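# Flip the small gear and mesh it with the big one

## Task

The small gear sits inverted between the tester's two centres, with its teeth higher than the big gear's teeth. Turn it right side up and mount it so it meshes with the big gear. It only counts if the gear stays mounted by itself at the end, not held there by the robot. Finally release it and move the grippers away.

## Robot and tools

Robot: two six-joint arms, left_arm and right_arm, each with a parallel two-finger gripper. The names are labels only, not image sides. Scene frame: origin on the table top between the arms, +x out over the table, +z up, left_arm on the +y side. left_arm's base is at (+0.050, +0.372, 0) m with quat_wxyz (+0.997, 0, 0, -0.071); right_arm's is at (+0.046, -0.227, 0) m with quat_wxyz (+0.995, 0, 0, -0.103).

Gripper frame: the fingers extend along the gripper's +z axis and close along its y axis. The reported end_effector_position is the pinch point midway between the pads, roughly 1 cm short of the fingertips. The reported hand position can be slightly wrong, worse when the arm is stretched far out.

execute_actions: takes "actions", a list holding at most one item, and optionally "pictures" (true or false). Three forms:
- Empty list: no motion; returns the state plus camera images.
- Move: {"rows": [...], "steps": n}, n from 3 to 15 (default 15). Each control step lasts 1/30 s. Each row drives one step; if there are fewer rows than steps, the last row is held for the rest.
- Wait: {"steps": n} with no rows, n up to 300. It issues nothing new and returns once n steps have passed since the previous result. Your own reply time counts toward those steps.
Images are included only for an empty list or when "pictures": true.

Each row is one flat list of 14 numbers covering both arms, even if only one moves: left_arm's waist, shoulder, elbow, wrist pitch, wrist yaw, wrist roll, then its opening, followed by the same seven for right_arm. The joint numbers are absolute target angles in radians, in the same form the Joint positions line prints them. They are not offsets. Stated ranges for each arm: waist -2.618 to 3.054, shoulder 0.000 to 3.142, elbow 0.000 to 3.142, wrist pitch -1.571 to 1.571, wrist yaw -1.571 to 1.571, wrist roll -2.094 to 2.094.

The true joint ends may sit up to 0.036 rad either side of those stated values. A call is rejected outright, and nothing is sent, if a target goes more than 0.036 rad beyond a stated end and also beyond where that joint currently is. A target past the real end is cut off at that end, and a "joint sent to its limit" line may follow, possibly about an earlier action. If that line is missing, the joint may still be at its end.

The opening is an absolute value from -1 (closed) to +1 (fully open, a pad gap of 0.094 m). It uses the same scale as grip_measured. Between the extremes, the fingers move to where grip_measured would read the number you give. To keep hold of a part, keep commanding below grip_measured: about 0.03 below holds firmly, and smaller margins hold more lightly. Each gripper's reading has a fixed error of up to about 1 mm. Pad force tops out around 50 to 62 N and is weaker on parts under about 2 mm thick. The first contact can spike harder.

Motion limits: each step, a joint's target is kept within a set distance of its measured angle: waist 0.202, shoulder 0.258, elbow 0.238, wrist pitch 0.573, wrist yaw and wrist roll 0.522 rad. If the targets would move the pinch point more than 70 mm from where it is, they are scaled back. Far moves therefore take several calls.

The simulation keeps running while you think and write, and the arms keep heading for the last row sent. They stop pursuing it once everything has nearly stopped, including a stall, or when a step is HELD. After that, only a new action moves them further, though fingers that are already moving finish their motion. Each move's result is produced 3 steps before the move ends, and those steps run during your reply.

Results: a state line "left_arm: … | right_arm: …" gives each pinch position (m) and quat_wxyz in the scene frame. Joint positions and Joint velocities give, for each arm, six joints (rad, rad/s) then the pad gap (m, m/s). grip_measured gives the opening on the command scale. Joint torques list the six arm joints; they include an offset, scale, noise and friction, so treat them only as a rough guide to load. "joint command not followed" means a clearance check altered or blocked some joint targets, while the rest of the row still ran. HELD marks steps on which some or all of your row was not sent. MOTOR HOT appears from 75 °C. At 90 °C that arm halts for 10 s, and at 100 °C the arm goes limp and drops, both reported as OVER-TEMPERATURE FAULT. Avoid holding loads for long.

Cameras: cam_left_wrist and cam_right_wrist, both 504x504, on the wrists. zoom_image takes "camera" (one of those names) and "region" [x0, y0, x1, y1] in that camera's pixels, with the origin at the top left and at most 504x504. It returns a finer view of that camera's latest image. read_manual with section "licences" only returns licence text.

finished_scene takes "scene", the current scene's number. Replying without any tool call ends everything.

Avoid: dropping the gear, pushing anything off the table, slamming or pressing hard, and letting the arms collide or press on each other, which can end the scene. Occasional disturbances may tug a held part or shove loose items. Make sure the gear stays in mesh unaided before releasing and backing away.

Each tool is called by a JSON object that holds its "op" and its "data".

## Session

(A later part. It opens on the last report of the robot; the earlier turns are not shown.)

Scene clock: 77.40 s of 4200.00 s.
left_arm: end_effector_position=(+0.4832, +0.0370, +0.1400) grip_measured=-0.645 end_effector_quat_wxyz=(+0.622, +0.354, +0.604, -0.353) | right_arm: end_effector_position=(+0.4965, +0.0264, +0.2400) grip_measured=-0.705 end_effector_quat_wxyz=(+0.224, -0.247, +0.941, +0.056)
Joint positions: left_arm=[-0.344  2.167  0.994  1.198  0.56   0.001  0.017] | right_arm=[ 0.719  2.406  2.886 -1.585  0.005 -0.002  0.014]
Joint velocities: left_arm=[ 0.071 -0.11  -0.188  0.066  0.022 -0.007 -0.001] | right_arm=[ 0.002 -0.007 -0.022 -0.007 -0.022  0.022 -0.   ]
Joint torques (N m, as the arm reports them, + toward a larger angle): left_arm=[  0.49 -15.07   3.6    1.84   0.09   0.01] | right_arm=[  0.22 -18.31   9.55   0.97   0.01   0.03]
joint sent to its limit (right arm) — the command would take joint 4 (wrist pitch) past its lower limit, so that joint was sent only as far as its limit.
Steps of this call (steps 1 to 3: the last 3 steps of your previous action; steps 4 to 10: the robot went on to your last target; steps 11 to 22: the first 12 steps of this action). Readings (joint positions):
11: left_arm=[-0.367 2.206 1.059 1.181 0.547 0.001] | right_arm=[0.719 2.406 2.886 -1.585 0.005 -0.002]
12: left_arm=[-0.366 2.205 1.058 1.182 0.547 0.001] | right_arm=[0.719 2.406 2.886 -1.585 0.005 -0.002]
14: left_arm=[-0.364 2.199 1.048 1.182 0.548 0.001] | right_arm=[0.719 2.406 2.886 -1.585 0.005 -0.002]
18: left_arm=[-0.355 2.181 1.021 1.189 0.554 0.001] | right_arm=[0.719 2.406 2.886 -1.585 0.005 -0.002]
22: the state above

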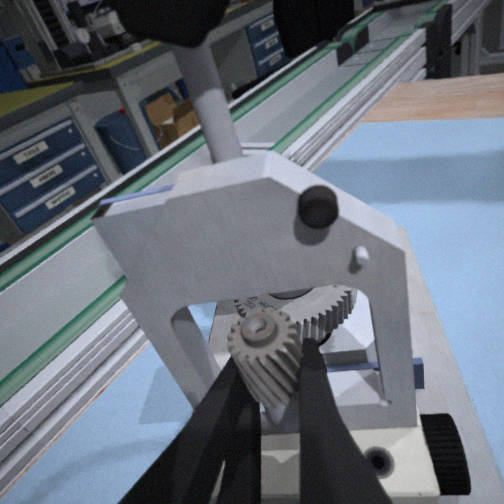

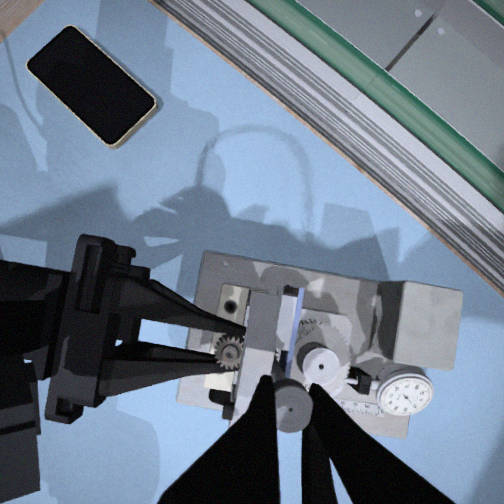

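{"op": "execute_actions", "data": {"actions": [{"rows": [
[-0.320,2.116,0.932,1.232,0.588,0.0,-0.675, 0.721,2.350,2.942,-1.595,0.006,0.0,-0.74],
[-0.315,2.106,0.918,1.232,0.593,0.0,-0.675, 0.721,2.352,2.936,-1.595,0.006,0.0,-0.74],
[-0.310,2.092,0.906,1.226,0.598,0.0,-0.675, 0.721,2.354,2.930,-1.595,0.006,0.0,-0.74],
[-0.305,2.075,0.896,1.214,0.603,0.0,-0.675, 0.721,2.357,2.924,-1.595,0.006,0.0,-0.74],
[-0.300,2.056,0.888,1.198,0.608,0.0,-0.675, 0.721,2.360,2.918,-1.595,0.006,0.0,-0.74],
[-0.295,2.036,0.880,1.181,0.613,0.0,-0.675, 0.721,2.363,2.912,-1.595,0.006,0.0,-0.74],
[-0.290,2.015,0.873,1.164,0.618,0.0,-0.675, 0.721,2.366,2.906,-1.595,0.006,0.0,-0.74],
[-0.285,1.994,0.866,1.147,0.623,0.0,-0.675, 0.721,2.369,2.900,-1.595,0.006,0.0,-0.74],
[-0.280,1.973,0.859,1.130,0.628,0.0,-0.675, 0.721,2.372,2.894,-1.595,0.006,0.0,-0.74],
[-0.275,1.952,0.852,1.113,0.633,0.0,-0.675, 0.721,2.375,2.888,-1.595,0.006,0.0,-0.74],
[-0.270,1.931,0.845,1.096,0.638,0.0,-0.675, 0.721,2.378,2.882,-1.595,0.006,0.0,-0.74],
[-0.266,1.910,0.838,1.078,0.642,0.0,-0.675, 0.721,2.381,2.877,-1.595,0.006,0.0,-0.74],
[-0.262,1.889,0.832,1.060,0.645,0.0,-0.675, 0.721,2.384,2.872,-1.595,0.006,0.0,-0.74],
[-0.260,1.870,0.830,1.040,0.645,0.0,-0.675, 0.721,2.387,2.868,-1.595,0.006,0.0,-0.74],
[-0.260,1.855,0.835,1.015,0.640,0.0,-0.675, 0.721,2.390,2.865,-1.595,0.006,0.0,-0.74]
], "steps": 15}]}}

{"op": "execute_actions", "data": {"actions": [{"rows": [
[-0.263,1.855,0.852,0.970,0.622,0.03,-0.675, 0.721,2.390,2.865,-1.595,0.006,0.0,-0.74],
[-0.266,1.857,0.872,0.915,0.600,0.08,-0.675, 0.721,2.390,2.865,-1.595,0.006,0.0,-0.74],
[-0.270,1.859,0.893,0.850,0.578,0.14,-0.675, 0.721,2.390,2.865,-1.595,0.006,0.0,-0.74],
[-0.274,1.861,0.914,0.780,0.556,0.20,-0.675, 0.721,2.390,2.865,-1.595,0.006,0.0,-0.74],
[-0.278,1.863,0.935,0.710,0.534,0.26,-0.675, 0.721,2.390,2.865,-1.595,0.006,0.0,-0.74],
[-0.282,1.866,0.956,0.640,0.512,0.32,-0.675, 0.721,2.390,2.865,-1.595,0.006,0.0,-0.74],
[-0.286,1.869,0.977,0.570,0.490,0.38,-0.675, 0.721,2.390,2.865,-1.595,0.006,0.0,-0.74],
[-0.290,1.872,0.998,0.500,0.468,0.44,-0.675, 0.721,2.390,2.865,-1.595,0.006,0.0,-0.74],
[-0.294,1.875,1.019,0.430,0.446,0.50,-0.675, 0.721,2.390,2.865,-1.595,0.006,0.0,-0.74],
[-0.298,1.878,1.040,0.360,0.424,0.56,-0.675, 0.721,2.390,2.865,-1.595,0.006,0.0,-0.74],
[-0.302,1.881,1.061,0.290,0.402,0.62,-0.675, 0.721,2.390,2.865,-1.595,0.006,0.0,-0.74],
[-0.306,1.884,1.082,0.220,0.380,0.68,-0.675, 0.721,2.390,2.865,-1.595,0.006,0.0,-0.74],
[-0.310,1.887,1.103,0.150,0.358,0.74,-0.675, 0.721,2.390,2.865,-1.595,0.006,0.0,-0.74],
[-0.314,1.890,1.124,0.080,0.336,0.80,-0.675, 0.721,2.390,2.865,-1.595,0.006,0.0,-0.74],
[-0.318,1.893,1.145,0.010,0.314,0.86,-0.675, 0.721,2.390,2.865,-1.595,0.006,0.0,-0.74]
], "steps": 15}]}}

{"op": "execute_actions", "data": {"actions": [{"rows": [
[-0.322,1.896,1.166,-0.062,0.292,0.92,-0.675, 0.721,2.390,2.865,-1.595,0.006,0.0,-0.74],
[-0.326,1.899,1.187,-0.134,0.270,0.98,-0.675, 0.721,2.390,2.865,-1.595,0.006,0.0,-0.74],
[-0.330,1.902,1.208,-0.206,0.248,1.04,-0.675, 0.721,2.390,2.865,-1.595,0.006,0.0,-0.74],
[-0.334,1.905,1.229,-0.278,0.226,1.10,-0.675, 0.721,2.390,2.865,-1.595,0.006,0.0,-0.74],
[-0.338,1.908,1.250,-0.350,0.204,1.16,-0.675, 0.721,2.390,2.865,-1.595,0.006,0.0,-0.74],
[-0.342,1.911,1.271,-0.422,0.182,1.22,-0.675, 0.721,2.390,2.865,-1.595,0.006,0.0,-0.74],
[-0.346,1.914,1.292,-0.494,0.160,1.28,-0.675, 0.721,2.390,2.865,-1.595,0.006,0.0,-0.74],
[-0.350,1.917,1.313,-0.566,0.138,1.34,-0.675, 0.721,2.390,2.865,-1.595,0.006,0.0,-0.74],
[-0.354,1.920,1.334,-0.638,0.116,1.40,-0.675, 0.721,2.390,2.865,-1.595,0.006,0.0,-0.74],
[-0.358,1.923,1.355,-0.710,0.094,1.45,-0.675, 0.721,2.390,2.865,-1.595,0.006,0.0,-0.74],
[-0.361,1.926,1.376,-0.782,0.072,1.49,-0.675, 0.721,2.390,2.865,-1.595,0.006,0.0,-0.74],
[-0.364,1.929,1.396,-0.854,0.050,1.52,-0.675, 0.721,2.390,2.865,-1.595,0.006,0.0,-0.74],
[-0.367,1.931,1.414,-0.926,0.028,1.55,-0.675, 0.721,2.390,2.865,-1.595,0.006,0.0,-0.74],
[-0.369,1.933,1.429,-0.998,0.008,1.57,-0.675, 0.721,2.390,2.865,-1.595,0.006,0.0,-0.74],
[-0.371,1.935,1.440,-1.070,-0.010,1.578,-0.675, 0.721,2.390,2.865,-1.595,0.006,0.0,-0.74]
], "steps": 15}]}}

{"op": "execute_actions", "data": {"actions": [{"steps": 18}], "pictures": true}}

Scene clock: 80.33 s of 4200.00 s.
left_arm: end_effector_position=(+0.4660, +0.0730, +0.1737) grip_measured=-0.645 end_effector_quat_wxyz=(+0.623, +0.351, +0.605, -0.349) | right_arm: end_effector_position=(+0.4962, +0.0262, +0.2372) grip_measured=-0.705 end_effector_quat_wxyz=(+0.220, -0.248, +0.942, +0.055)
Joint positions: left_arm=[-0.282  1.975  0.863  1.137  0.613  0.001  0.017] | right_arm=[ 0.719  2.407  2.878 -1.585  0.005 -0.002  0.014]
Joint velocities: left_arm=[ 0.159 -0.681 -0.164 -0.418  0.11   0.022  0.001] | right_arm=[ 0.007  0.056 -0.085 -0.066 -0.051 -0.066  0.001]
Joint torques (N m, as the arm reports them, + toward a larger angle): left_arm=[  0.42 -13.21   3.82   1.58   0.12   0.  ] | right_arm=[  0.19 -15.82   5.6    0.97   0.01   0.04]
joint sent to its limit (right arm) — the command would take joint 4 (wrist pitch) past its lower limit, so that joint was sent only as far as its limit.
Steps of this call (steps 1 to 3: the last 3 steps of your previous action; steps 4 to 30: the robot went on to your last target; steps 31 to 76: nothing new was sent; steps 77 to 88: the first 12 steps of this action). Readings (joint positions):
77: left_arm=[-0.333 2.152 0.959 1.213 0.573 0.001] | right_arm=[0.719 2.406 2.886 -1.585 0.005 -0.002]
78: left_arm=[-0.332 2.149 0.953 1.213 0.574 0.001] | right_arm=[0.719 2.406 2.886 -1.585 0.005 -0.002]
80: left_arm=[-0.327 2.131 0.930 1.212 0.580 0.001] | right_arm=[0.719 2.406 2.886 -1.585 0.005 -0.002]
84: left_arm=[-0.306 2.065 0.886 1.182 0.597 0.001] | right_arm=[0.719 2.406 2.886 -1.585 0.005 -0.002]
88: the state above

Scene clock: 80.83 s of 4200.00 s.
left_arm: end_effector_position=(+0.4893, +0.0831, +0.1491) grip_measured=-0.645 end_effector_quat_wxyz=(+0.561, +0.457, +0.664, -0.187) | right_arm: end_effector_position=(+0.4965, +0.0264, +0.2277) grip_measured=-0.705 end_effector_quat_wxyz=(+0.208, -0.248, +0.945, +0.052)
Joint positions: left_arm=[-0.287  1.869  1.017  0.508  0.47   0.442  0.017] | right_arm=[ 0.719  2.418  2.864 -1.585  0.005 -0.002  0.014]
Joint velocities: left_arm=[-0.149 -0.002  0.637 -1.912 -0.593  1.546 -0.001] | right_arm=[-0.012 -0.022  0.002 -0.007 -0.051  0.051  0.   ]
Joint torques (N m, as the arm reports them, + toward a larger angle): left_arm=[-0.81 -9.23  7.62  1.68  0.07  0.  ] | right_arm=[  0.23 -15.89   5.42   0.93   0.01   0.03]
joint sent to its limit (right arm) — the command would take joint 4 (wrist pitch) past its lower limit, so that joint was sent only as far as its limit.
Steps of this call (steps 1 to 3: the last 3 steps of your previous action; steps 4 to 15: the first 12 steps of this action). Readings (joint positions):
4: left_arm=[-0.268 1.892 0.850 1.079 0.623 0.004] | right_arm=[0.719 2.416 2.865 -1.585 0.005 -0.002]
5: left_arm=[-0.267 1.878 0.850 1.059 0.621 0.016] | right_arm=[0.719 2.418 2.864 -1.585 0.005 -0.002]
7: left_arm=[-0.268 1.869 0.863 0.992 0.611 0.066] | right_arm=[0.719 2.418 2.864 -1.585 0.005 -0.002]
11: left_arm=[-0.271 1.869 0.931 0.764 0.549 0.232] | right_arm=[0.719 2.418 2.864 -1.585 0.005 -0.002]
15: the state above

Scene clock: 81.33 s of 4200.00 s.
left_arm: end_effector_position=(+0.4375, +0.1369, +0.0587) grip_measured=-0.645 end_effector_quat_wxyz=(+0.230, +0.772, +0.593, +0.024) | right_arm: end_effector_position=(+0.4965, +0.0264, +0.2277) grip_measured=-0.705 end_effector_quat_wxyz=(+0.208, -0.248, +0.945, +0.052)
Joint positions: left_arm=[-0.349  1.916  1.33  -0.539  0.143  1.309  0.017] | right_arm=[ 0.719  2.418  2.864 -1.585  0.005 -0.002  0.014]
Joint velocities: left_arm=[-0.115  0.071  0.603 -2.117 -0.564  1.385  0.   ] | right_arm=[-0.002  0.002 -0.017 -0.037 -0.081 -0.051 -0.   ]
Joint torques (N m, as the arm reports them, + toward a larger angle): left_arm=[ -0.4  -10.65   7.47   0.97   0.12   0.  ] | right_arm=[  0.23 -15.91   5.43   0.92   0.01   0.02]
joint sent to its limit (right arm) — the command would take joint 4 (wrist pitch) past its lower limit, so that joint was sent only as far as its limit.
Steps of this call (steps 1 to 3: the last 3 steps of your previous action; steps 4 to 15: the first 12 steps of this action). Readings (joint positions):
4: left_arm=[-0.306 1.875 1.104 0.242 0.386 0.671] | right_arm=[0.719 2.418 2.864 -1.585 0.005 -0.002]
5: left_arm=[-0.310 1.879 1.126 0.174 0.364 0.729] | right_arm=[0.719 2.418 2.864 -1.585 0.005 -0.002]
7: left_arm=[-0.318 1.887 1.167 0.035 0.320 0.847] | right_arm=[0.719 2.418 2.864 -1.585 0.005 -0.002]
11: left_arm=[-0.334 1.903 1.247 -0.251 0.231 1.085] | right_arm=[0.719 2.418 2.864 -1.585 0.005 -0.002]
15: the state above

Scene clock: 81.93 s of 4200.00 s.
left_arm: end_effector_position=(+0.3630, +0.2007, +0.0505) grip_measured=-0.645 end_effector_quat_wxyz=(+0.005, +0.860, +0.510, +0.005) | right_arm: end_effector_position=(+0.4965, +0.0264, +0.2277) grip_measured=-0.705 end_effector_quat_wxyz=(+0.208, -0.248, +0.945, +0.052)
Joint positions: left_arm=[-0.363  1.922  1.411 -1.046 -0.003  1.568  0.017] | right_arm=[ 0.719  2.418  2.864 -1.585  0.005 -0.002  0.014]
Joint velocities: left_arm=[-0.012 -0.007 -0.002 -0.022 -0.007 -0.037  0.001] | right_arm=[ 0.007 -0.012 -0.017 -0.007 -0.007 -0.007 -0.   ]
Joint torques (N m, as the arm reports them, + toward a larger angle): left_arm=[-0.42 -9.19  7.03  0.06 -0.05  0.02] | right_arm=[  0.2  -15.92   5.42   0.92   0.01   0.03]
joint sent to its limit (right arm) — the command would take joint 4 (wrist pitch) past its lower limit, so that joint was sent only as far as its limit.
Kept back: nothing.
Steps of this call (steps 1 to 3: the last 3 steps of your previous action; steps 4 to 18: the robot went on to your last target). Readings (joint positions):
1: left_arm=[-0.353 1.919 1.350 -0.610 0.121 1.355] | right_arm=[0.719 2.418 2.864 -1.585 0.005 -0.002]
2: left_arm=[-0.356 1.921 1.369 -0.680 0.100 1.396] | right_arm=[0.719 2.418 2.864 -1.585 0.005 -0.002]
4: left_arm=[-0.361 1.922 1.399 -0.811 0.062 1.460] | right_arm=[0.719 2.418 2.864 -1.585 0.005 -0.002]
8: left_arm=[-0.363 1.922 1.411 -0.959 0.021 1.528] | right_arm=[0.719 2.418 2.864 -1.585 0.005 -0.002]
18: the state above

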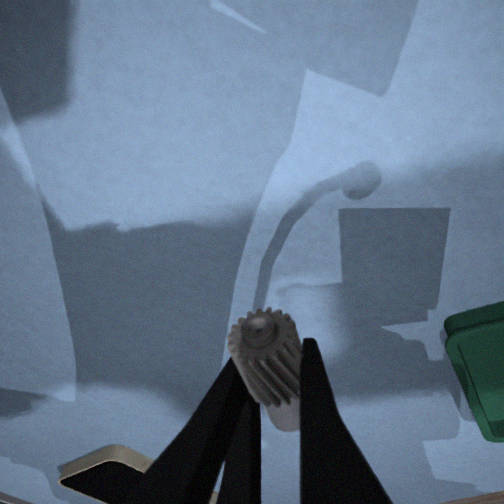

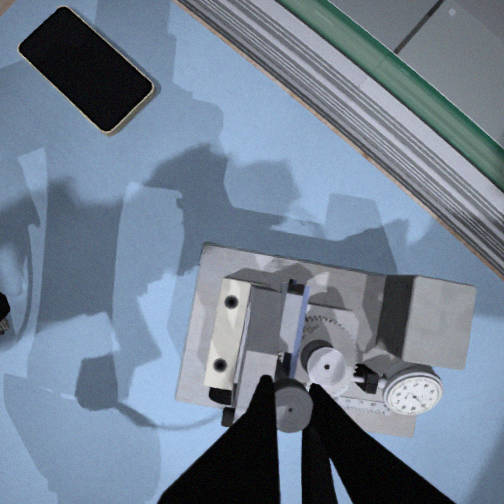

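{"op": "execute_actions", "data": {"actions": []}}

Scene clock: 82.53 s of 4200.00 s.
left_arm: end_effector_position=(+0.3619, +0.2018, +0.0505) grip_measured=-0.645 end_effector_quat_wxyz=(+0.002, +0.861, +0.508, +0.004) | right_arm: end_effector_position=(+0.4965, +0.0264, +0.2277) grip_measured=-0.705 end_effector_quat_wxyz=(+0.208, -0.248, +0.945, +0.052)
Joint positions: left_arm=[-0.363  1.922  1.411 -1.052 -0.006  1.572  0.017] | right_arm=[ 0.719  2.418  2.864 -1.585  0.005 -0.002  0.014]
Joint velocities: left_arm=[-0.002 -0.007 -0.012 -0.051 -0.095  0.007 -0.001] | right_arm=[ 0.007  0.002 -0.022  0.066 -0.037  0.022  0.001]
Joint torques (N m, as the arm reports them, + toward a larger angle): left_arm=[-0.57 -9.17  6.91  0.07 -0.07  0.05] | right_arm=[  0.21 -15.92   5.42   0.92   0.01   0.03]
joint sent to its limit (right arm) — the command would take joint 4 (wrist pitch) past its lower limit, so that joint was sent only as far as its limit.
Kept back: nothing.
Steps of this call (steps 1 to 18: the robot went on to your last target). Readings (joint positions):
1: left_arm=[-0.363 1.922 1.411 -1.047 -0.004 1.568] | right_arm=[0.719 2.418 2.864 -1.585 0.005 -0.002]
2: left_arm=[-0.363 1.922 1.411 -1.048 -0.004 1.569] | right_arm=[0.719 2.418 2.864 -1.585 0.005 -0.002]
4: left_arm=[-0.363 1.922 1.411 -1.050 -0.005 1.570] | right_arm=[0.719 2.418 2.864 -1.585 0.005 -0.002]
8: left_arm=[-0.363 1.922 1.411 -1.051 -0.005 1.571] | right_arm=[0.719 2.418 2.864 -1.585 0.005 -0.002]
18: the state above

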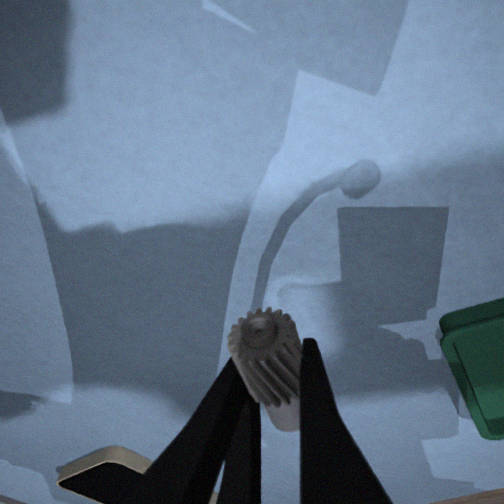

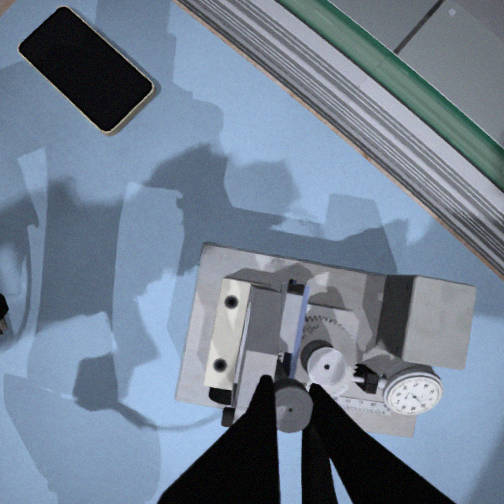

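{"op": "execute_actions", "data": {"actions": [{"rows": [[-0.371,1.938,1.415,-1.050,-0.010,1.578,-0.675,0.721,2.390,2.865,-1.595,0.006,0.0,-0.74],[-0.371,1.941,1.395,-1.032,-0.010,1.578,-0.675,0.721,2.390,2.865,-1.595,0.006,0.0,-0.74],[-0.371,1.945,1.387,-1.021,-0.010,1.578,-0.675,0.721,2.390,2.865,-1.595,0.006,0.0,-0.74],[-0.371,1.949,1.380,-1.010,-0.010,1.578,-0.675,0.721,2.390,2.865,-1.595,0.006,0.0,-0.74],[-0.371,1.953,1.372,-0.999,-0.010,1.578,-0.675,0.721,2.390,2.865,-1.595,0.006,0.0,-0.74],[-0.371,1.957,1.365,-0.988,-0.010,1.578,-0.675,0.721,2.390,2.865,-1.595,0.006,0.0,-0.74],[-0.371,1.961,1.357,-0.977,-0.010,1.578,-0.675,0.721,2.390,2.865,-1.595,0.006,0.0,-0.74],[-0.371,1.965,1.350,-0.966,-0.010,1.578,-0.675,0.721,2.390,2.865,-1.595,0.006,0.0,-0.74],[-0.371,1.969,1.342,-0.955,-0.010,1.578,-0.675,0.721,2.390,2.865,-1.595,0.006,0.0,-0.74],[-0.371,1.973,1.335,-0.945,-0.010,1.578,-0.675,0.721,2.390,2.865,-1.595,0.006,0.0,-0.74],[-0.371,1.977,1.328,-0.935,-0.010,1.578,-0.675,0.721,2.390,2.865,-1.595,0.006,0.0,-0.74],[-0.371,1.980,1.321,-0.925,-0.010,1.578,-0.675,0.721,2.390,2.865,-1.595,0.006,0.0,-0.74]], "steps": 15}]}}

Scene clock: 83.40 s of 4200.00 s.
left_arm: end_effector_position=(+0.3590, +0.2035, +0.0221) grip_measured=-0.645 end_effector_quat_wxyz=(-0.007, +0.862, +0.508, -0.001) | right_arm: end_effector_position=(+0.4965, +0.0264, +0.2277) grip_measured=-0.705 end_effector_quat_wxyz=(+0.208, -0.248, +0.945, +0.052)
Joint positions: left_arm=[-0.363  1.962  1.348 -0.969 -0.006  1.572  0.017] | right_arm=[ 0.719  2.418  2.864 -1.585  0.005 -0.002  0.014]
Joint velocities: left_arm=[-0.012  0.144 -0.242  0.198 -0.037 -0.051 -0.001] | right_arm=[-0.002 -0.007  0.012  0.022 -0.066  0.007 -0.   ]
Joint torques (N m, as the arm reports them, + toward a larger angle): left_arm=[-0.67 -9.66  4.38  0.23 -0.05  0.02] | right_arm=[  0.23 -15.92   5.46   0.93   0.01   0.03]
joint sent to its limit (right arm) — the command would take joint 4 (wrist pitch) past its lower limit, so that joint was sent only as far as its limit.
Steps of this call (steps 1 to 14: the robot went on to your last target; steps 15 to 26: the first 12 steps of this action). Readings (joint positions):
15: left_arm=[-0.363 1.922 1.411 -1.052 -0.006 1.572] | right_arm=[0.719 2.418 2.864 -1.585 0.005 -0.002]
16: left_arm=[-0.363 1.922 1.411 -1.051 -0.006 1.572] | right_arm=[0.719 2.418 2.864 -1.585 0.005 -0.002]
18: left_arm=[-0.363 1.925 1.409 -1.041 -0.006 1.572] | right_arm=[0.719 2.418 2.864 -1.585 0.005 -0.002]
22: left_arm=[-0.363 1.939 1.383 -1.006 -0.006 1.572] | right_arm=[0.719 2.418 2.864 -1.585 0.005 -0.002]
26: the state above

{"op": "execute_actions", "data": {"actions": [{"steps": 12}], "pictures": true}}

Scene clock: 83.80 s of 4200.00 s.
left_arm: end_effector_position=(+0.3606, +0.2026, +0.0137) grip_measured=-0.645 end_effector_quat_wxyz=(-0.004, +0.862, +0.508, +0.001) | right_arm: end_effector_position=(+0.4965, +0.0264, +0.2277) grip_measured=-0.705 end_effector_quat_wxyz=(+0.208, -0.248, +0.945, +0.052)
Joint positions: left_arm=[-0.363  1.975  1.331 -0.933 -0.006  1.572  0.017] | right_arm=[ 0.719  2.418  2.864 -1.585  0.005 -0.002  0.014]
Joint velocities: left_arm=[ 0.002  0.012 -0.017  0.022 -0.007 -0.051 -0.001] | right_arm=[ 0.002  0.002  0.002 -0.066  0.007  0.037 -0.001]
Joint torques (N m, as the arm reports them, + toward a larger angle): left_arm=[ -0.51 -10.34   4.26   0.28  -0.07   0.05] | right_arm=[  0.23 -15.93   5.45   0.93   0.     0.03]
joint sent to its limit (right arm) — the command would take joint 4 (wrist pitch) past its lower limit, so that joint was sent only as far as its limit.
Kept back: nothing.
Steps of this call (steps 1 to 3: the last 3 steps of your previous action; steps 4 to 12: the robot went on to your last target). Readings (joint positions):
1: left_arm=[-0.363 1.967 1.341 -0.962 -0.006 1.572] | right_arm=[0.719 2.418 2.864 -1.585 0.005 -0.002]
2: left_arm=[-0.363 1.971 1.336 -0.957 -0.006 1.572] | right_arm=[0.719 2.418 2.864 -1.585 0.005 -0.002]
4: left_arm=[-0.363 1.975 1.331 -0.949 -0.006 1.572] | right_arm=[0.719 2.418 2.864 -1.585 0.005 -0.002]
8: left_arm=[-0.363 1.975 1.331 -0.938 -0.006 1.572] | right_arm=[0.719 2.418 2.864 -1.585 0.005 -0.002]
12: the state above

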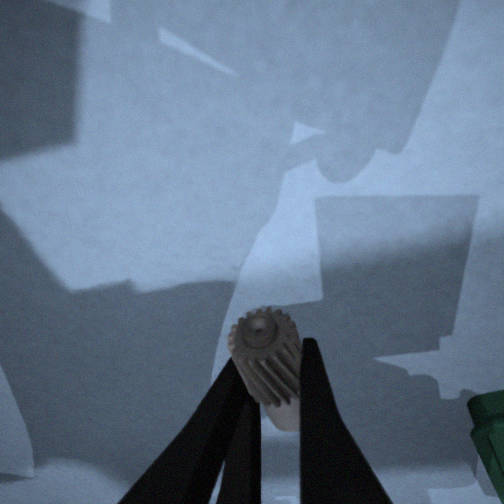

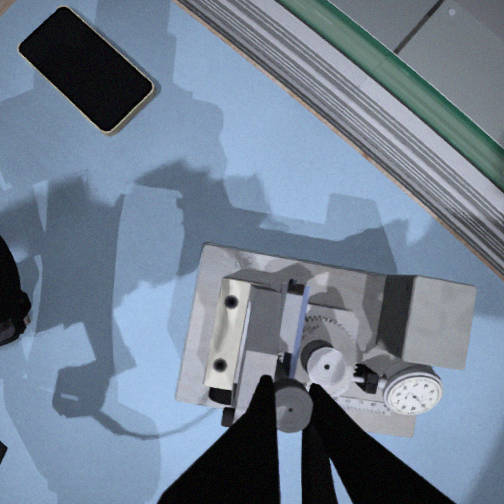

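{"op": "execute_actions", "data": {"actions": [{"rows": [[-0.371,1.980,1.318,-0.922,-0.010,1.578,-0.675,0.721,2.390,2.865,-1.595,0.006,0.0,-0.74],[-0.371,1.980,1.315,-0.920,-0.010,1.578,-0.675,0.721,2.390,2.865,-1.595,0.006,0.0,-0.74],[-0.371,1.980,1.312,-0.918,-0.010,1.578,-0.675,0.721,2.390,2.865,-1.595,0.006,0.0,-0.74]], "steps": 12}]}}

Scene clock: 84.40 s of 4200.00 s.
left_arm: end_effector_position=(+0.3625, +0.2015, +0.0137) grip_measured=-0.645 end_effector_quat_wxyz=(-0.000, +0.862, +0.508, +0.003) | right_arm: end_effector_position=(+0.4965, +0.0264, +0.2277) grip_measured=-0.705 end_effector_quat_wxyz=(+0.208, -0.248, +0.945, +0.052)
Joint positions: left_arm=[-0.363  1.975  1.331 -0.924 -0.006  1.572  0.017] | right_arm=[ 0.719  2.418  2.864 -1.585  0.005 -0.002  0.014]
Joint velocities: left_arm=[ 0.002  0.007  0.002 -0.081 -0.007  0.051 -0.001] | right_arm=[ 0.012 -0.002 -0.022  0.066 -0.007  0.007  0.   ]
Joint torques (N m, as the arm reports them, + toward a larger angle): left_arm=[ -0.43 -10.43   3.65   0.23  -0.07   0.04] | right_arm=[  0.22 -15.92   5.44   0.92   0.01   0.02]
joint sent to its limit (right arm) — the command would take joint 4 (wrist pitch) past its lower limit, so that joint was sent only as far as its limit.
Steps of this call (steps 1 to 9: the robot went on to your last target; steps 10 to 18: the first 9 steps of this action). Readings (joint positions):
10: left_arm=[-0.363 1.975 1.331 -0.930 -0.006 1.572] | right_arm=[0.719 2.418 2.864 -1.585 0.005 -0.002]
11: left_arm=[-0.363 1.975 1.331 -0.929 -0.006 1.572] | right_arm=[0.719 2.418 2.864 -1.585 0.005 -0.002]
13: left_arm=[-0.363 1.975 1.331 -0.927 -0.006 1.572] | right_arm=[0.719 2.418 2.864 -1.585 0.005 -0.002]
17: left_arm=[-0.363 1.975 1.331 -0.924 -0.006 1.572] | right_arm=[0.719 2.418 2.864 -1.585 0.005 -0.002]
18: the state above

{"op": "execute_actions", "data": {"actions": [{"rows": [[-0.371,1.980,1.322,-0.924,-0.010,1.578,-0.655,0.721,2.390,2.865,-1.595,0.006,0.0,-0.74],[-0.371,1.978,1.328,-0.924,-0.010,1.578,-0.640,0.721,2.390,2.865,-1.595,0.006,0.0,-0.74],[-0.371,1.978,1.331,-0.924,-0.010,1.578,-0.625,0.721,2.390,2.865,-1.595,0.006,0.0,-0.74],[-0.371,1.978,1.331,-0.924,-0.010,1.578,-0.60,0.721,2.390,2.865,-1.595,0.006,0.0,-0.74],[-0.371,1.978,1.331,-0.924,-0.010,1.578,-0.57,0.721,2.390,2.865,-1.595,0.006,0.0,-0.74],[-0.371,1.978,1.331,-0.924,-0.010,1.578,-0.54,0.721,2.390,2.865,-1.595,0.006,0.0,-0.74],[-0.371,1.978,1.331,-0.924,-0.010,1.578,-0.51,0.721,2.390,2.865,-1.595,0.006,0.0,-0.74],[-0.371,1.978,1.331,-0.924,-0.010,1.578,-0.48,0.721,2.390,2.865,-1.595,0.006,0.0,-0.74],[-0.371,1.978,1.331,-0.924,-0.010,1.578,-0.45,0.721,2.390,2.865,-1.595,0.006,0.0,-0.74]], "steps": 15}], "pictures": true}}

Scene clock: 84.97 s of 4200.00 s.
left_arm: end_effector_position=(+0.3627, +0.2014, +0.0137) grip_measured=-0.452 end_effector_quat_wxyz=(-0.000, +0.862, +0.508, +0.003) | right_arm: end_effector_position=(+0.4965, +0.0264, +0.2277) grip_measured=-0.705 end_effector_quat_wxyz=(+0.208, -0.248, +0.945, +0.052)
Joint positions: left_arm=[-0.363  1.975  1.331 -0.923 -0.006  1.572  0.026] | right_arm=[ 0.719  2.418  2.864 -1.585  0.005 -0.002  0.014]
Joint velocities: left_arm=[ 0.007 -0.007 -0.017  0.022 -0.066  0.037  0.   ] | right_arm=[ 0.027  0.012  0.002  0.022  0.051  0.051 -0.   ]
Joint torques (N m, as the arm reports them, + toward a larger angle): left_arm=[ -0.51 -10.69   5.03   0.21  -0.07   0.05] | right_arm=[  0.2  -15.91   5.43   0.93   0.     0.03]
joint sent to its limit (right arm) — the command would take joint 4 (wrist pitch) past its lower limit, so that joint was sent only as far as its limit.
Steps of this call (steps 1 to 3: the last 3 steps of your previous action; steps 4 to 5: the robot went on to your last target; steps 6 to 17: the first 12 steps of this action). Readings (joint positions):
6: left_arm=[-0.363 1.975 1.331 -0.923 -0.006 1.572] | right_arm=[0.719 2.418 2.864 -1.585 0.005 -0.002]
7: left_arm=[-0.363 1.975 1.331 -0.923 -0.006 1.572] | right_arm=[0.719 2.418 2.864 -1.585 0.005 -0.002]
9: left_arm=[-0.363 1.975 1.331 -0.923 -0.006 1.572] | right_arm=[0.719 2.418 2.864 -1.585 0.005 -0.002]
13: left_arm=[-0.363 1.975 1.331 -0.923 -0.006 1.572] | right_arm=[0.719 2.418 2.864 -1.585 0.005 -0.002]
17: the state above

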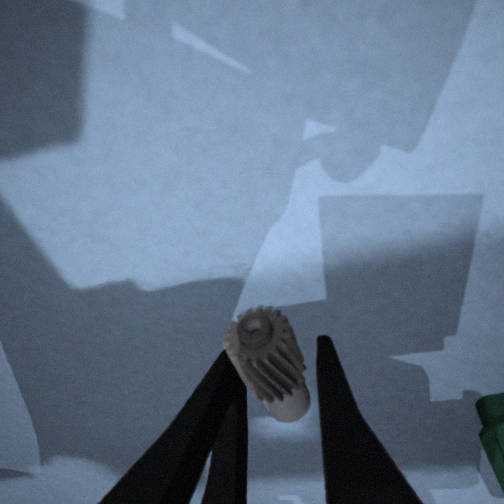

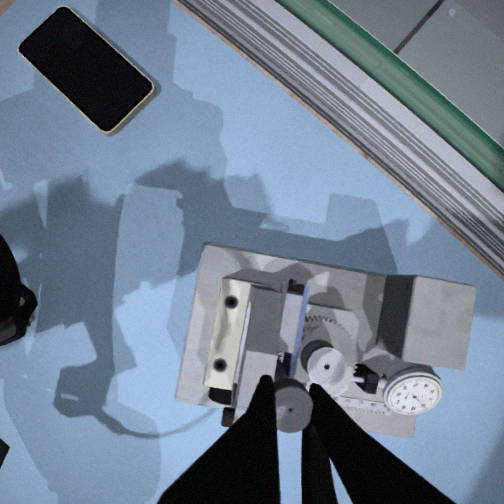

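{"op": "execute_actions", "data": {"actions": [{"rows": [[-0.371,1.962,1.345,-0.933,-0.010,1.578,-0.42,0.721,2.390,2.865,-1.595,0.006,0.0,-0.74],[-0.371,1.947,1.358,-0.943,-0.010,1.578,-0.40,0.721,2.390,2.865,-1.595,0.006,0.0,-0.74],[-0.371,1.943,1.365,-0.953,-0.010,1.578,-0.40,0.721,2.390,2.865,-1.595,0.006,0.0,-0.74],[-0.371,1.939,1.372,-0.964,-0.010,1.578,-0.40,0.721,2.390,2.865,-1.595,0.006,0.0,-0.74],[-0.371,1.935,1.379,-0.975,-0.010,1.578,-0.40,0.721,2.390,2.865,-1.595,0.006,0.0,-0.74],[-0.371,1.931,1.386,-0.986,-0.010,1.578,-0.40,0.721,2.390,2.865,-1.595,0.006,0.0,-0.74],[-0.371,1.927,1.393,-0.997,-0.010,1.578,-0.40,0.721,2.390,2.865,-1.595,0.006,0.0,-0.74],[-0.371,1.923,1.400,-1.008,-0.010,1.578,-0.40,0.721,2.390,2.865,-1.595,0.006,0.0,-0.74],[-0.371,1.919,1.408,-1.019,-0.010,1.578,-0.40,0.721,2.390,2.865,-1.595,0.006,0.0,-0.74],[-0.371,1.915,1.415,-1.030,-0.010,1.578,-0.40,0.721,2.390,2.865,-1.595,0.006,0.0,-0.74],[-0.371,1.912,1.422,-1.039,-0.010,1.578,-0.40,0.721,2.390,2.865,-1.595,0.006,0.0,-0.74]], "steps": 15}], "pictures": true}}

Scene clock: 86.10 s of 4200.00 s.
left_arm: end_effector_position=(+0.3680, +0.1985, +0.0394) grip_measured=-0.402 end_effector_quat_wxyz=(+0.011, +0.861, +0.508, +0.010) | right_arm: end_effector_position=(+0.4965, +0.0264, +0.2277) grip_measured=-0.705 end_effector_quat_wxyz=(+0.208, -0.248, +0.945, +0.052)
Joint positions: left_arm=[-0.363  1.94   1.389 -0.991 -0.006  1.572  0.028] | right_arm=[ 0.719  2.418  2.864 -1.585  0.005 -0.002  0.014]
Joint velocities: left_arm=[-0.012 -0.164  0.203 -0.212 -0.081 -0.051 -0.   ] | right_arm=[-0.002 -0.002  0.022  0.007  0.037 -0.007 -0.001]
Joint torques (N m, as the arm reports them, + toward a larger angle): left_arm=[ -0.56 -12.42   6.44   0.    -0.07   0.03] | right_arm=[  0.21 -15.9    5.41   0.93   0.     0.02]
joint sent to its limit (right arm) — the command would take joint 4 (wrist pitch) past its lower limit, so that joint was sent only as far as its limit.
Steps of this call (steps 1 to 3: the last 3 steps of your previous action; steps 4 to 15: the robot went on to your last target; steps 16 to 22: nothing new was sent; steps 23 to 34: the first 12 steps of this action). Readings (joint positions):
23: left_arm=[-0.363 1.975 1.331 -0.923 -0.006 1.572] | right_arm=[0.719 2.418 2.864 -1.585 0.005 -0.002]
24: left_arm=[-0.363 1.975 1.331 -0.924 -0.006 1.572] | right_arm=[0.719 2.418 2.864 -1.585 0.005 -0.002]
26: left_arm=[-0.363 1.975 1.332 -0.928 -0.006 1.572] | right_arm=[0.719 2.418 2.864 -1.585 0.005 -0.002]
30: left_arm=[-0.363 1.963 1.355 -0.958 -0.006 1.572] | right_arm=[0.719 2.418 2.864 -1.585 0.005 -0.002]
34: the state above

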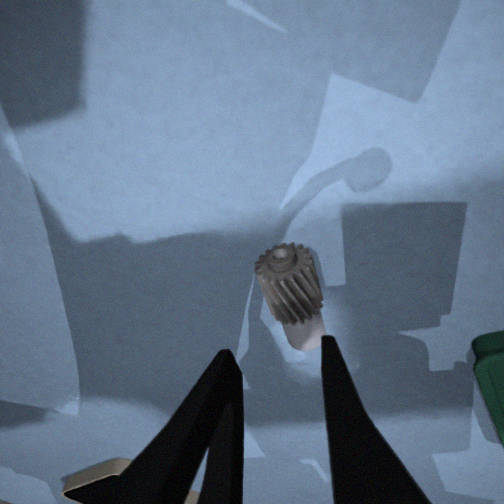

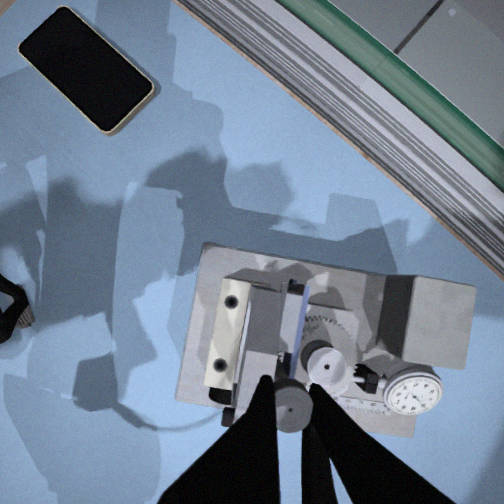

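{"op": "execute_actions", "data": {"actions": [{"rows": [[-0.371,1.912,1.422,-1.039,-0.010,1.45,-0.40,0.721,2.390,2.865,-1.595,0.006,0.0,-0.74],[-0.371,1.912,1.422,-1.039,-0.010,1.25,-0.40,0.721,2.390,2.865,-1.595,0.006,0.0,-0.74],[-0.371,1.912,1.422,-1.039,-0.010,1.0,-0.40,0.721,2.390,2.865,-1.595,0.006,0.0,-0.74],[-0.371,1.912,1.422,-1.039,-0.010,0.7,-0.40,0.721,2.390,2.865,-1.595,0.006,0.0,-0.74],[-0.371,1.912,1.422,-1.039,-0.010,0.4,-0.40,0.721,2.390,2.865,-1.595,0.006,0.0,-0.74],[-0.371,1.912,1.422,-1.039,-0.010,0.1,-0.40,0.721,2.390,2.865,-1.595,0.006,0.0,-0.74],[-0.371,1.912,1.422,-1.039,-0.010,-0.2,-0.40,0.721,2.390,2.865,-1.595,0.006,0.0,-0.74],[-0.371,1.912,1.422,-1.039,-0.010,-0.5,-0.40,0.721,2.390,2.865,-1.595,0.006,0.0,-0.74],[-0.371,1.912,1.422,-1.039,-0.010,-0.8,-0.40,0.721,2.390,2.865,-1.595,0.006,0.0,-0.74],[-0.371,1.912,1.422,-1.039,-0.010,-1.1,-0.40,0.721,2.390,2.865,-1.595,0.006,0.0,-0.74],[-0.371,1.912,1.422,-1.039,-0.010,-1.35,-0.40,0.721,2.390,2.865,-1.595,0.006,0.0,-0.74],[-0.371,1.912,1.422,-1.039,-0.010,-1.578,-0.40,0.721,2.390,2.865,-1.595,0.006,0.0,-0.74]], "steps": 15}]}}

{"op": "execute_actions", "data": {"actions": [{"steps": 20}], "pictures": true}}

Scene clock: 87.30 s of 4200.00 s.
left_arm: end_effector_position=(+0.3648, +0.2003, +0.0459) grip_measured=-0.402 end_effector_quat_wxyz=(+0.009, +0.495, +0.869, +0.003) | right_arm: end_effector_position=(+0.4965, +0.0264, +0.2277) grip_measured=-0.705 end_effector_quat_wxyz=(+0.208, -0.248, +0.945, +0.052)
Joint positions: left_arm=[-0.363  1.929  1.401 -1.024 -0.007  0.531  0.028] | right_arm=[ 0.719  2.418  2.864 -1.585  0.005 -0.002  0.014]
Joint velocities: left_arm=[ 0.002  0.007 -0.017 -0.095 -0.051 -2.85   0.001] | right_arm=[-0.007 -0.017 -0.012 -0.022  0.022  0.007  0.001]
Joint torques (N m, as the arm reports them, + toward a larger angle): left_arm=[ -0.55 -12.47   6.55   0.12  -0.04  -0.02] | right_arm=[  0.22 -15.92   5.43   0.93   0.01   0.03]
joint sent to its limit (right arm) — the command would take joint 4 (wrist pitch) past its lower limit, so that joint was sent only as far as its limit.
Steps of this call (steps 1 to 3: the last 3 steps of your previous action; steps 4 to 24: the robot went on to your last target; steps 25 to 36: the first 12 steps of this action). Readings (joint positions):
25: left_arm=[-0.363 1.929 1.401 -1.021 -0.006 1.555] | right_arm=[0.719 2.418 2.864 -1.585 0.005 -0.002]
26: left_arm=[-0.363 1.929 1.401 -1.022 -0.007 1.506] | right_arm=[0.719 2.418 2.864 -1.585 0.005 -0.002]
28: left_arm=[-0.363 1.929 1.401 -1.023 -0.007 1.321] | right_arm=[0.719 2.418 2.864 -1.585 0.005 -0.002]
32: left_arm=[-0.363 1.929 1.401 -1.023 -0.007 0.926] | right_arm=[0.719 2.418 2.864 -1.585 0.005 -0.002]
36: the state above

Scene clock: 87.97 s of 4200.00 s.
left_arm: end_effector_position=(+0.3644, +0.2006, +0.0458) grip_measured=-0.402 end_effector_quat_wxyz=(+0.007, -0.412, +0.911, -0.005) | right_arm: end_effector_position=(+0.4965, +0.0264, +0.2277) grip_measured=-0.705 end_effector_quat_wxyz=(+0.208, -0.248, +0.945, +0.052)
Joint positions: left_arm=[-0.363  1.929  1.401 -1.027 -0.007 -1.355  0.028] | right_arm=[ 0.719  2.418  2.864 -1.585  0.005 -0.002  0.014]
Joint velocities: left_arm=[-0.017 -0.012 -0.012  0.066 -0.022 -1.399  0.001] | right_arm=[-0.002  0.007  0.002 -0.066  0.007 -0.022 -0.001]
Joint torques (N m, as the arm reports them, + toward a larger angle): left_arm=[ -0.52 -12.45   6.59   0.1   -0.08  -0.01] | right_arm=[  0.21 -15.91   5.45   0.92   0.01   0.03]
joint sent to its limit (right arm) — the command would take joint 4 (wrist pitch) past its lower limit, so that joint was sent only as far as its limit.
Kept back: nothing.
Steps of this call (steps 1 to 3: the last 3 steps of your previous action; steps 4 to 20: the robot went on to your last target). Readings (joint positions):
1: left_arm=[-0.363 1.929 1.401 -1.025 -0.007 0.433] | right_arm=[0.719 2.418 2.864 -1.585 0.005 -0.002]
2: left_arm=[-0.363 1.929 1.401 -1.025 -0.007 0.334] | right_arm=[0.719 2.418 2.864 -1.585 0.005 -0.002]
4: left_arm=[-0.363 1.929 1.401 -1.025 -0.007 0.137] | right_arm=[0.719 2.418 2.864 -1.585 0.005 -0.002]
8: left_arm=[-0.363 1.929 1.401 -1.027 -0.007 -0.257] | right_arm=[0.719 2.418 2.864 -1.585 0.005 -0.002]
20: the state above

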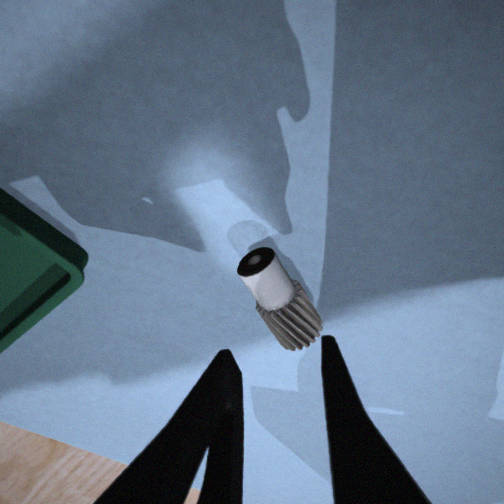

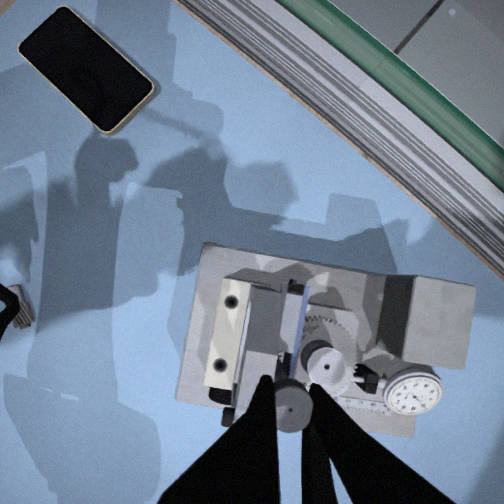

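{"op": "execute_actions", "data": {"actions": [{"rows": [[-0.360,1.920,1.415,-1.039,-0.010,-1.578,-0.40,0.721,2.390,2.865,-1.595,0.006,0.0,-0.74],[-0.350,1.929,1.401,-1.039,-0.010,-1.578,-0.40,0.721,2.390,2.865,-1.595,0.006,0.0,-0.74],[-0.344,1.929,1.401,-1.039,-0.010,-1.578,-0.40,0.721,2.390,2.865,-1.595,0.006,0.0,-0.74]], "steps": 12}], "pictures": true}}

Scene clock: 88.80 s of 4200.00 s.
left_arm: end_effector_position=(+0.3662, +0.2040, +0.0458) grip_measured=-0.402 end_effector_quat_wxyz=(+0.007, -0.513, +0.858, -0.005) | right_arm: end_effector_position=(+0.4965, +0.0264, +0.2277) grip_measured=-0.705 end_effector_quat_wxyz=(+0.208, -0.248, +0.945, +0.052)
Joint positions: left_arm=[-0.352  1.929  1.401 -1.027 -0.007 -1.571  0.028] | right_arm=[ 0.719  2.418  2.864 -1.585  0.005 -0.002  0.014]
Joint velocities: left_arm=[ 0.002 -0.002 -0.002 -0.007 -0.037 -0.022 -0.001] | right_arm=[ 0.002  0.012  0.012  0.095 -0.007 -0.007 -0.001]
Joint torques (N m, as the arm reports them, + toward a larger angle): left_arm=[  0.43 -10.59   5.     0.1   -0.05  -0.04] | right_arm=[  0.24 -15.91   5.45   0.92   0.01   0.03]
joint sent to its limit (right arm) — the command would take joint 4 (wrist pitch) past its lower limit, so that joint was sent only as far as its limit.
Steps of this call (steps 1 to 16: the robot went on to your last target; steps 17 to 25: the first 9 steps of this action). Readings (joint positions):
17: left_arm=[-0.363 1.929 1.401 -1.027 -0.007 -1.567] | right_arm=[0.719 2.418 2.864 -1.585 0.005 -0.002]
18: left_arm=[-0.363 1.929 1.401 -1.027 -0.007 -1.568] | right_arm=[0.719 2.418 2.864 -1.585 0.005 -0.002]
20: left_arm=[-0.361 1.929 1.401 -1.027 -0.007 -1.569] | right_arm=[0.719 2.418 2.864 -1.585 0.005 -0.002]
24: left_arm=[-0.353 1.929 1.401 -1.027 -0.007 -1.571] | right_arm=[0.719 2.418 2.864 -1.585 0.005 -0.002]
25: the state above

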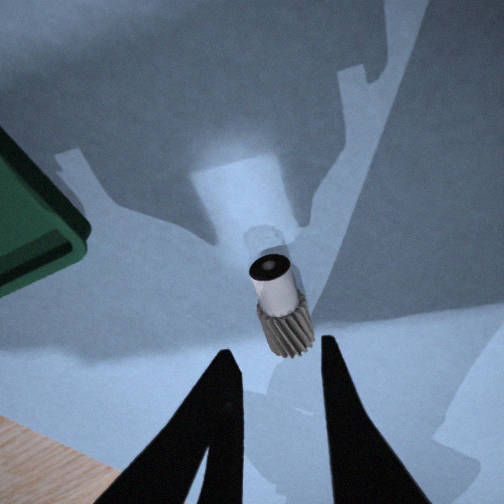

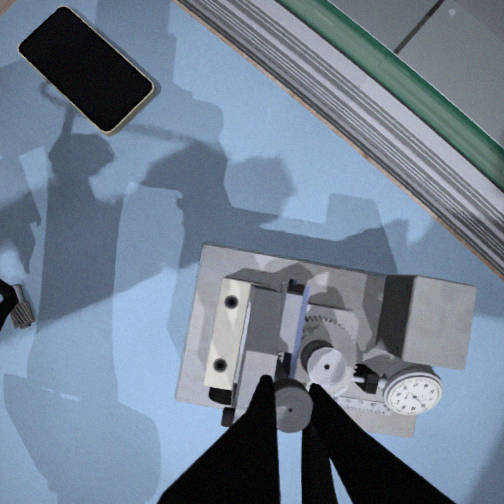

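{"op": "execute_actions", "data": {"actions": [{"rows": [[-0.346,1.936,1.394,-1.020,-0.010,-1.578,-0.37,0.721,2.390,2.865,-1.595,0.006,0.0,-0.74],[-0.346,1.943,1.387,-1.005,-0.010,-1.578,-0.34,0.721,2.390,2.865,-1.595,0.006,0.0,-0.74],[-0.346,1.948,1.382,-0.993,-0.010,-1.578,-0.32,0.721,2.390,2.865,-1.595,0.006,0.0,-0.74],[-0.346,1.953,1.376,-0.981,-0.010,-1.578,-0.32,0.721,2.390,2.865,-1.595,0.006,0.0,-0.74],[-0.346,1.958,1.370,-0.970,-0.010,-1.578,-0.32,0.721,2.390,2.865,-1.595,0.006,0.0,-0.74],[-0.346,1.963,1.365,-0.959,-0.010,-1.578,-0.32,0.721,2.390,2.865,-1.595,0.006,0.0,-0.74],[-0.346,1.968,1.359,-0.949,-0.010,-1.578,-0.32,0.721,2.390,2.865,-1.595,0.006,0.0,-0.74],[-0.346,1.973,1.354,-0.940,-0.010,-1.578,-0.32,0.721,2.390,2.865,-1.595,0.006,0.0,-0.74],[-0.346,1.977,1.349,-0.933,-0.010,-1.578,-0.32,0.721,2.390,2.865,-1.595,0.006,0.0,-0.74],[-0.346,1.981,1.345,-0.928,-0.010,-1.578,-0.32,0.721,2.390,2.865,-1.595,0.006,0.0,-0.74],[-0.346,1.984,1.342,-0.925,-0.010,-1.578,-0.32,0.721,2.390,2.865,-1.595,0.006,0.0,-0.74],[-0.346,1.985,1.340,-0.923,-0.010,-1.578,-0.32,0.721,2.390,2.865,-1.595,0.006,0.0,-0.74]], "steps": 15}]}}

{"op": "execute_actions", "data": {"actions": [{"steps": 10}], "pictures": true}}

Scene clock: 93.00 s of 4200.00 s.
left_arm: end_effector_position=(+0.3685, +0.2029, +0.0239) grip_measured=-0.322 end_effector_quat_wxyz=(+0.006, -0.513, +0.858, -0.004) | right_arm: end_effector_position=(+0.4965, +0.0264, +0.2277) grip_measured=-0.705 end_effector_quat_wxyz=(+0.208, -0.248, +0.945, +0.052)
Joint positions: left_arm=[-0.352  1.967  1.362 -0.952 -0.007 -1.572  0.032] | right_arm=[ 0.719  2.418  2.864 -1.585  0.005 -0.002  0.014]
Joint velocities: left_arm=[-0.002  0.168 -0.154  0.081 -0.081  0.037  0.001] | right_arm=[ 0.002 -0.002  0.007 -0.051 -0.007  0.022  0.   ]
Joint torques (N m, as the arm reports them, + toward a larger angle): left_arm=[  0.36 -10.19   4.28   0.35  -0.06  -0.05] | right_arm=[  0.25 -15.9    5.41   0.93   0.01   0.03]
joint sent to its limit (right arm) — the command would take joint 4 (wrist pitch) past its lower limit, so that joint was sent only as far as its limit.
Steps of this call (steps 1 to 3: the last 3 steps of your previous action; steps 4 to 15: the robot went on to your last target; steps 16 to 100: nothing new was sent; then 0.47 s passed at rest; steps 101 to 112: the first 12 steps of this action). Readings (joint positions):
101: left_arm=[-0.352 1.929 1.401 -1.027 -0.007 -1.572] | right_arm=[0.719 2.418 2.864 -1.585 0.005 -0.002]
102: left_arm=[-0.352 1.929 1.401 -1.025 -0.007 -1.572] | right_arm=[0.719 2.418 2.864 -1.585 0.005 -0.002]
104: left_arm=[-0.352 1.929 1.401 -1.017 -0.007 -1.572] | right_arm=[0.719 2.418 2.864 -1.585 0.005 -0.002]
108: left_arm=[-0.352 1.940 1.387 -0.981 -0.007 -1.572] | right_arm=[0.719 2.418 2.864 -1.585 0.005 -0.002]
112: the state above

Scene clock: 93.33 s of 4200.00 s.
left_arm: end_effector_position=(+0.3683, +0.2030, +0.0174) grip_measured=-0.322 end_effector_quat_wxyz=(+0.005, -0.513, +0.858, -0.003) | right_arm: end_effector_position=(+0.4965, +0.0264, +0.2277) grip_measured=-0.705 end_effector_quat_wxyz=(+0.208, -0.248, +0.945, +0.052)
Joint positions: left_arm=[-0.352  1.978  1.351 -0.933 -0.007 -1.572  0.032] | right_arm=[ 0.719  2.418  2.864 -1.585  0.005 -0.002  0.014]
Joint velocities: left_arm=[-0.002 -0.017 -0.002  0.066 -0.081  0.007  0.   ] | right_arm=[ 0.007  0.002  0.002  0.022 -0.022  0.007 -0.   ]
Joint torques (N m, as the arm reports them, + toward a larger angle): left_arm=[  0.33 -10.25   4.07   0.36  -0.05  -0.03] | right_arm=[  0.23 -15.9    5.44   0.92   0.01   0.03]
joint sent to its limit (right arm) — the command would take joint 4 (wrist pitch) past its lower limit, so that joint was sent only as far as its limit.
Kept back: nothing.
Steps of this call (steps 1 to 3: the last 3 steps of your previous action; steps 4 to 10: the robot went on to your last target). Readings (joint positions):
1: left_arm=[-0.352 1.972 1.357 -0.948 -0.007 -1.572] | right_arm=[0.719 2.418 2.864 -1.585 0.005 -0.002]
2: left_arm=[-0.352 1.975 1.354 -0.946 -0.007 -1.572] | right_arm=[0.719 2.418 2.864 -1.585 0.005 -0.002]
4: left_arm=[-0.352 1.978 1.351 -0.942 -0.007 -1.572] | right_arm=[0.719 2.418 2.864 -1.585 0.005 -0.002]
8: left_arm=[-0.352 1.978 1.351 -0.935 -0.007 -1.572] | right_arm=[0.719 2.418 2.864 -1.585 0.005 -0.002]
10: the state above

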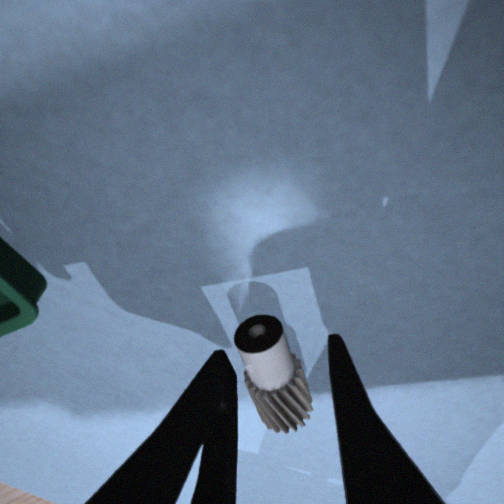

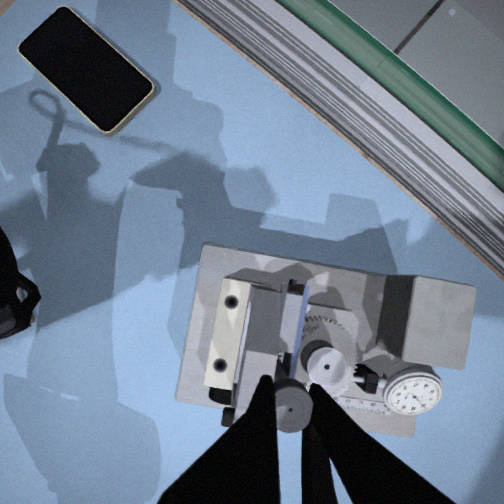

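{"op": "execute_actions", "data": {"actions": [{"rows": [[-0.346,1.985,1.337,-0.930,-0.010,-1.578,-0.32,0.721,2.390,2.865,-1.595,0.006,0.0,-0.74],[-0.346,1.985,1.334,-0.930,-0.010,-1.578,-0.32,0.721,2.390,2.865,-1.595,0.006,0.0,-0.74],[-0.346,1.985,1.331,-0.930,-0.010,-1.578,-0.32,0.721,2.390,2.865,-1.595,0.006,0.0,-0.74],[-0.346,1.985,1.328,-0.930,-0.010,-1.578,-0.32,0.721,2.390,2.865,-1.595,0.006,0.0,-0.74],[-0.346,1.985,1.325,-0.930,-0.010,-1.578,-0.32,0.721,2.390,2.865,-1.595,0.006,0.0,-0.74]], "steps": 14}], "pictures": true}}

Scene clock: 95.17 s of 4200.00 s.
left_arm: end_effector_position=(+0.3689, +0.2027, +0.0174) grip_measured=-0.322 end_effector_quat_wxyz=(+0.006, -0.513, +0.858, -0.004) | right_arm: end_effector_position=(+0.4965, +0.0264, +0.2277) grip_measured=-0.705 end_effector_quat_wxyz=(+0.208, -0.248, +0.945, +0.052)
Joint positions: left_arm=[-0.352  1.978  1.351 -0.93  -0.007 -1.572  0.032] | right_arm=[ 0.719  2.418  2.864 -1.585  0.005 -0.002  0.014]
Joint velocities: left_arm=[ 0.002 -0.017 -0.017 -0.007  0.037 -0.007  0.   ] | right_arm=[-0.027  0.002 -0.012  0.007  0.022  0.007 -0.001]
Joint torques (N m, as the arm reports them, + toward a larger angle): left_arm=[  0.25 -10.31   3.25   0.26  -0.08  -0.04] | right_arm=[  0.22 -15.91   5.43   0.93   0.     0.02]
joint sent to its limit (right arm) — the command would take joint 4 (wrist pitch) past its lower limit, so that joint was sent only as far as its limit.
Steps of this call (steps 1 to 30: the robot went on to your last target; steps 31 to 44: nothing new was sent; steps 45 to 55: the first 11 steps of this action). Readings (joint positions):
45: left_arm=[-0.352 1.978 1.351 -0.930 -0.007 -1.572] | right_arm=[0.719 2.418 2.864 -1.585 0.005 -0.002]
46: left_arm=[-0.352 1.978 1.351 -0.930 -0.007 -1.572] | right_arm=[0.719 2.418 2.864 -1.585 0.005 -0.002]
48: left_arm=[-0.352 1.978 1.351 -0.930 -0.007 -1.572] | right_arm=[0.719 2.418 2.864 -1.585 0.005 -0.002]
52: left_arm=[-0.352 1.978 1.351 -0.930 -0.007 -1.572] | right_arm=[0.719 2.418 2.864 -1.585 0.005 -0.002]
55: the state above

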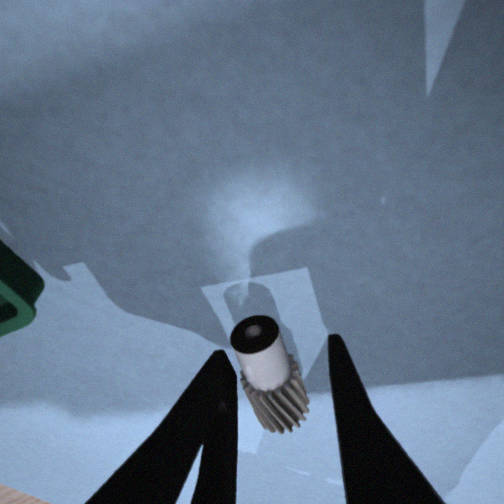

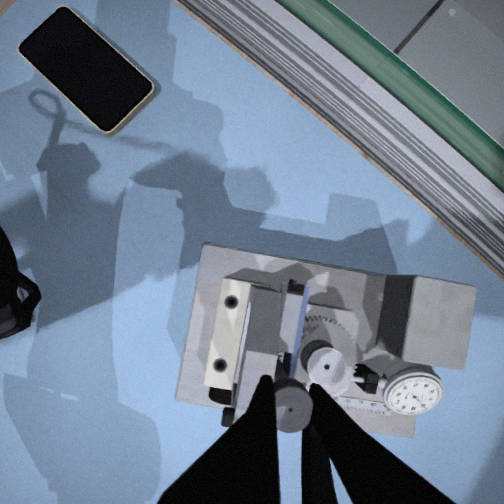

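{"op": "execute_actions", "data": {"actions": [{"rows": [[-0.346,1.985,1.318,-0.935,-0.010,-1.578,-0.32,0.721,2.390,2.865,-1.595,0.006,0.0,-0.74],[-0.346,1.985,1.312,-0.935,-0.010,-1.578,-0.32,0.721,2.390,2.865,-1.595,0.006,0.0,-0.74],[-0.346,1.985,1.312,-0.935,-0.010,-1.578,-0.32,0.721,2.390,2.865,-1.595,0.006,0.0,-0.74],[-0.346,1.985,1.325,-0.935,-0.010,-1.578,-0.32,0.721,2.390,2.865,-1.595,0.006,0.0,-0.74]], "steps": 12}]}}

Scene clock: 95.70 s of 4200.00 s.
left_arm: end_effector_position=(+0.3637, +0.2054, +0.0136) grip_measured=-0.322 end_effector_quat_wxyz=(+0.002, -0.513, +0.858, +0.003) | right_arm: end_effector_position=(+0.4965, +0.0264, +0.2277) grip_measured=-0.705 end_effector_quat_wxyz=(+0.208, -0.248, +0.945, +0.052)
Joint positions: left_arm=[-0.352  1.978  1.334 -0.931 -0.007 -1.572  0.032] | right_arm=[ 0.719  2.418  2.864 -1.585  0.005 -0.002  0.014]
Joint velocities: left_arm=[ 0.007  0.002 -0.002 -0.081 -0.022 -0.037 -0.   ] | right_arm=[-0.017 -0.007 -0.012  0.095 -0.051 -0.022 -0.001]
Joint torques (N m, as the arm reports them, + toward a larger angle): left_arm=[  0.38 -10.35   4.23   0.11  -0.06  -0.05] | right_arm=[  0.22 -15.92   5.42   0.93   0.01   0.02]
joint sent to its limit (right arm) — the command would take joint 4 (wrist pitch) past its lower limit, so that joint was sent only as far as its limit.
Steps of this call (steps 1 to 3: the last 3 steps of your previous action; steps 4 to 7: the robot went on to your last target; steps 8 to 16: the first 9 steps of this action). Readings (joint positions):
8: left_arm=[-0.352 1.978 1.349 -0.930 -0.007 -1.572] | right_arm=[0.719 2.418 2.864 -1.585 0.005 -0.002]
9: left_arm=[-0.352 1.978 1.346 -0.929 -0.007 -1.572] | right_arm=[0.719 2.418 2.864 -1.585 0.005 -0.002]
11: left_arm=[-0.352 1.978 1.336 -0.930 -0.007 -1.572] | right_arm=[0.719 2.418 2.864 -1.585 0.005 -0.002]
15: left_arm=[-0.352 1.978 1.334 -0.931 -0.007 -1.572] | right_arm=[0.719 2.418 2.864 -1.585 0.005 -0.002]
16: the state above


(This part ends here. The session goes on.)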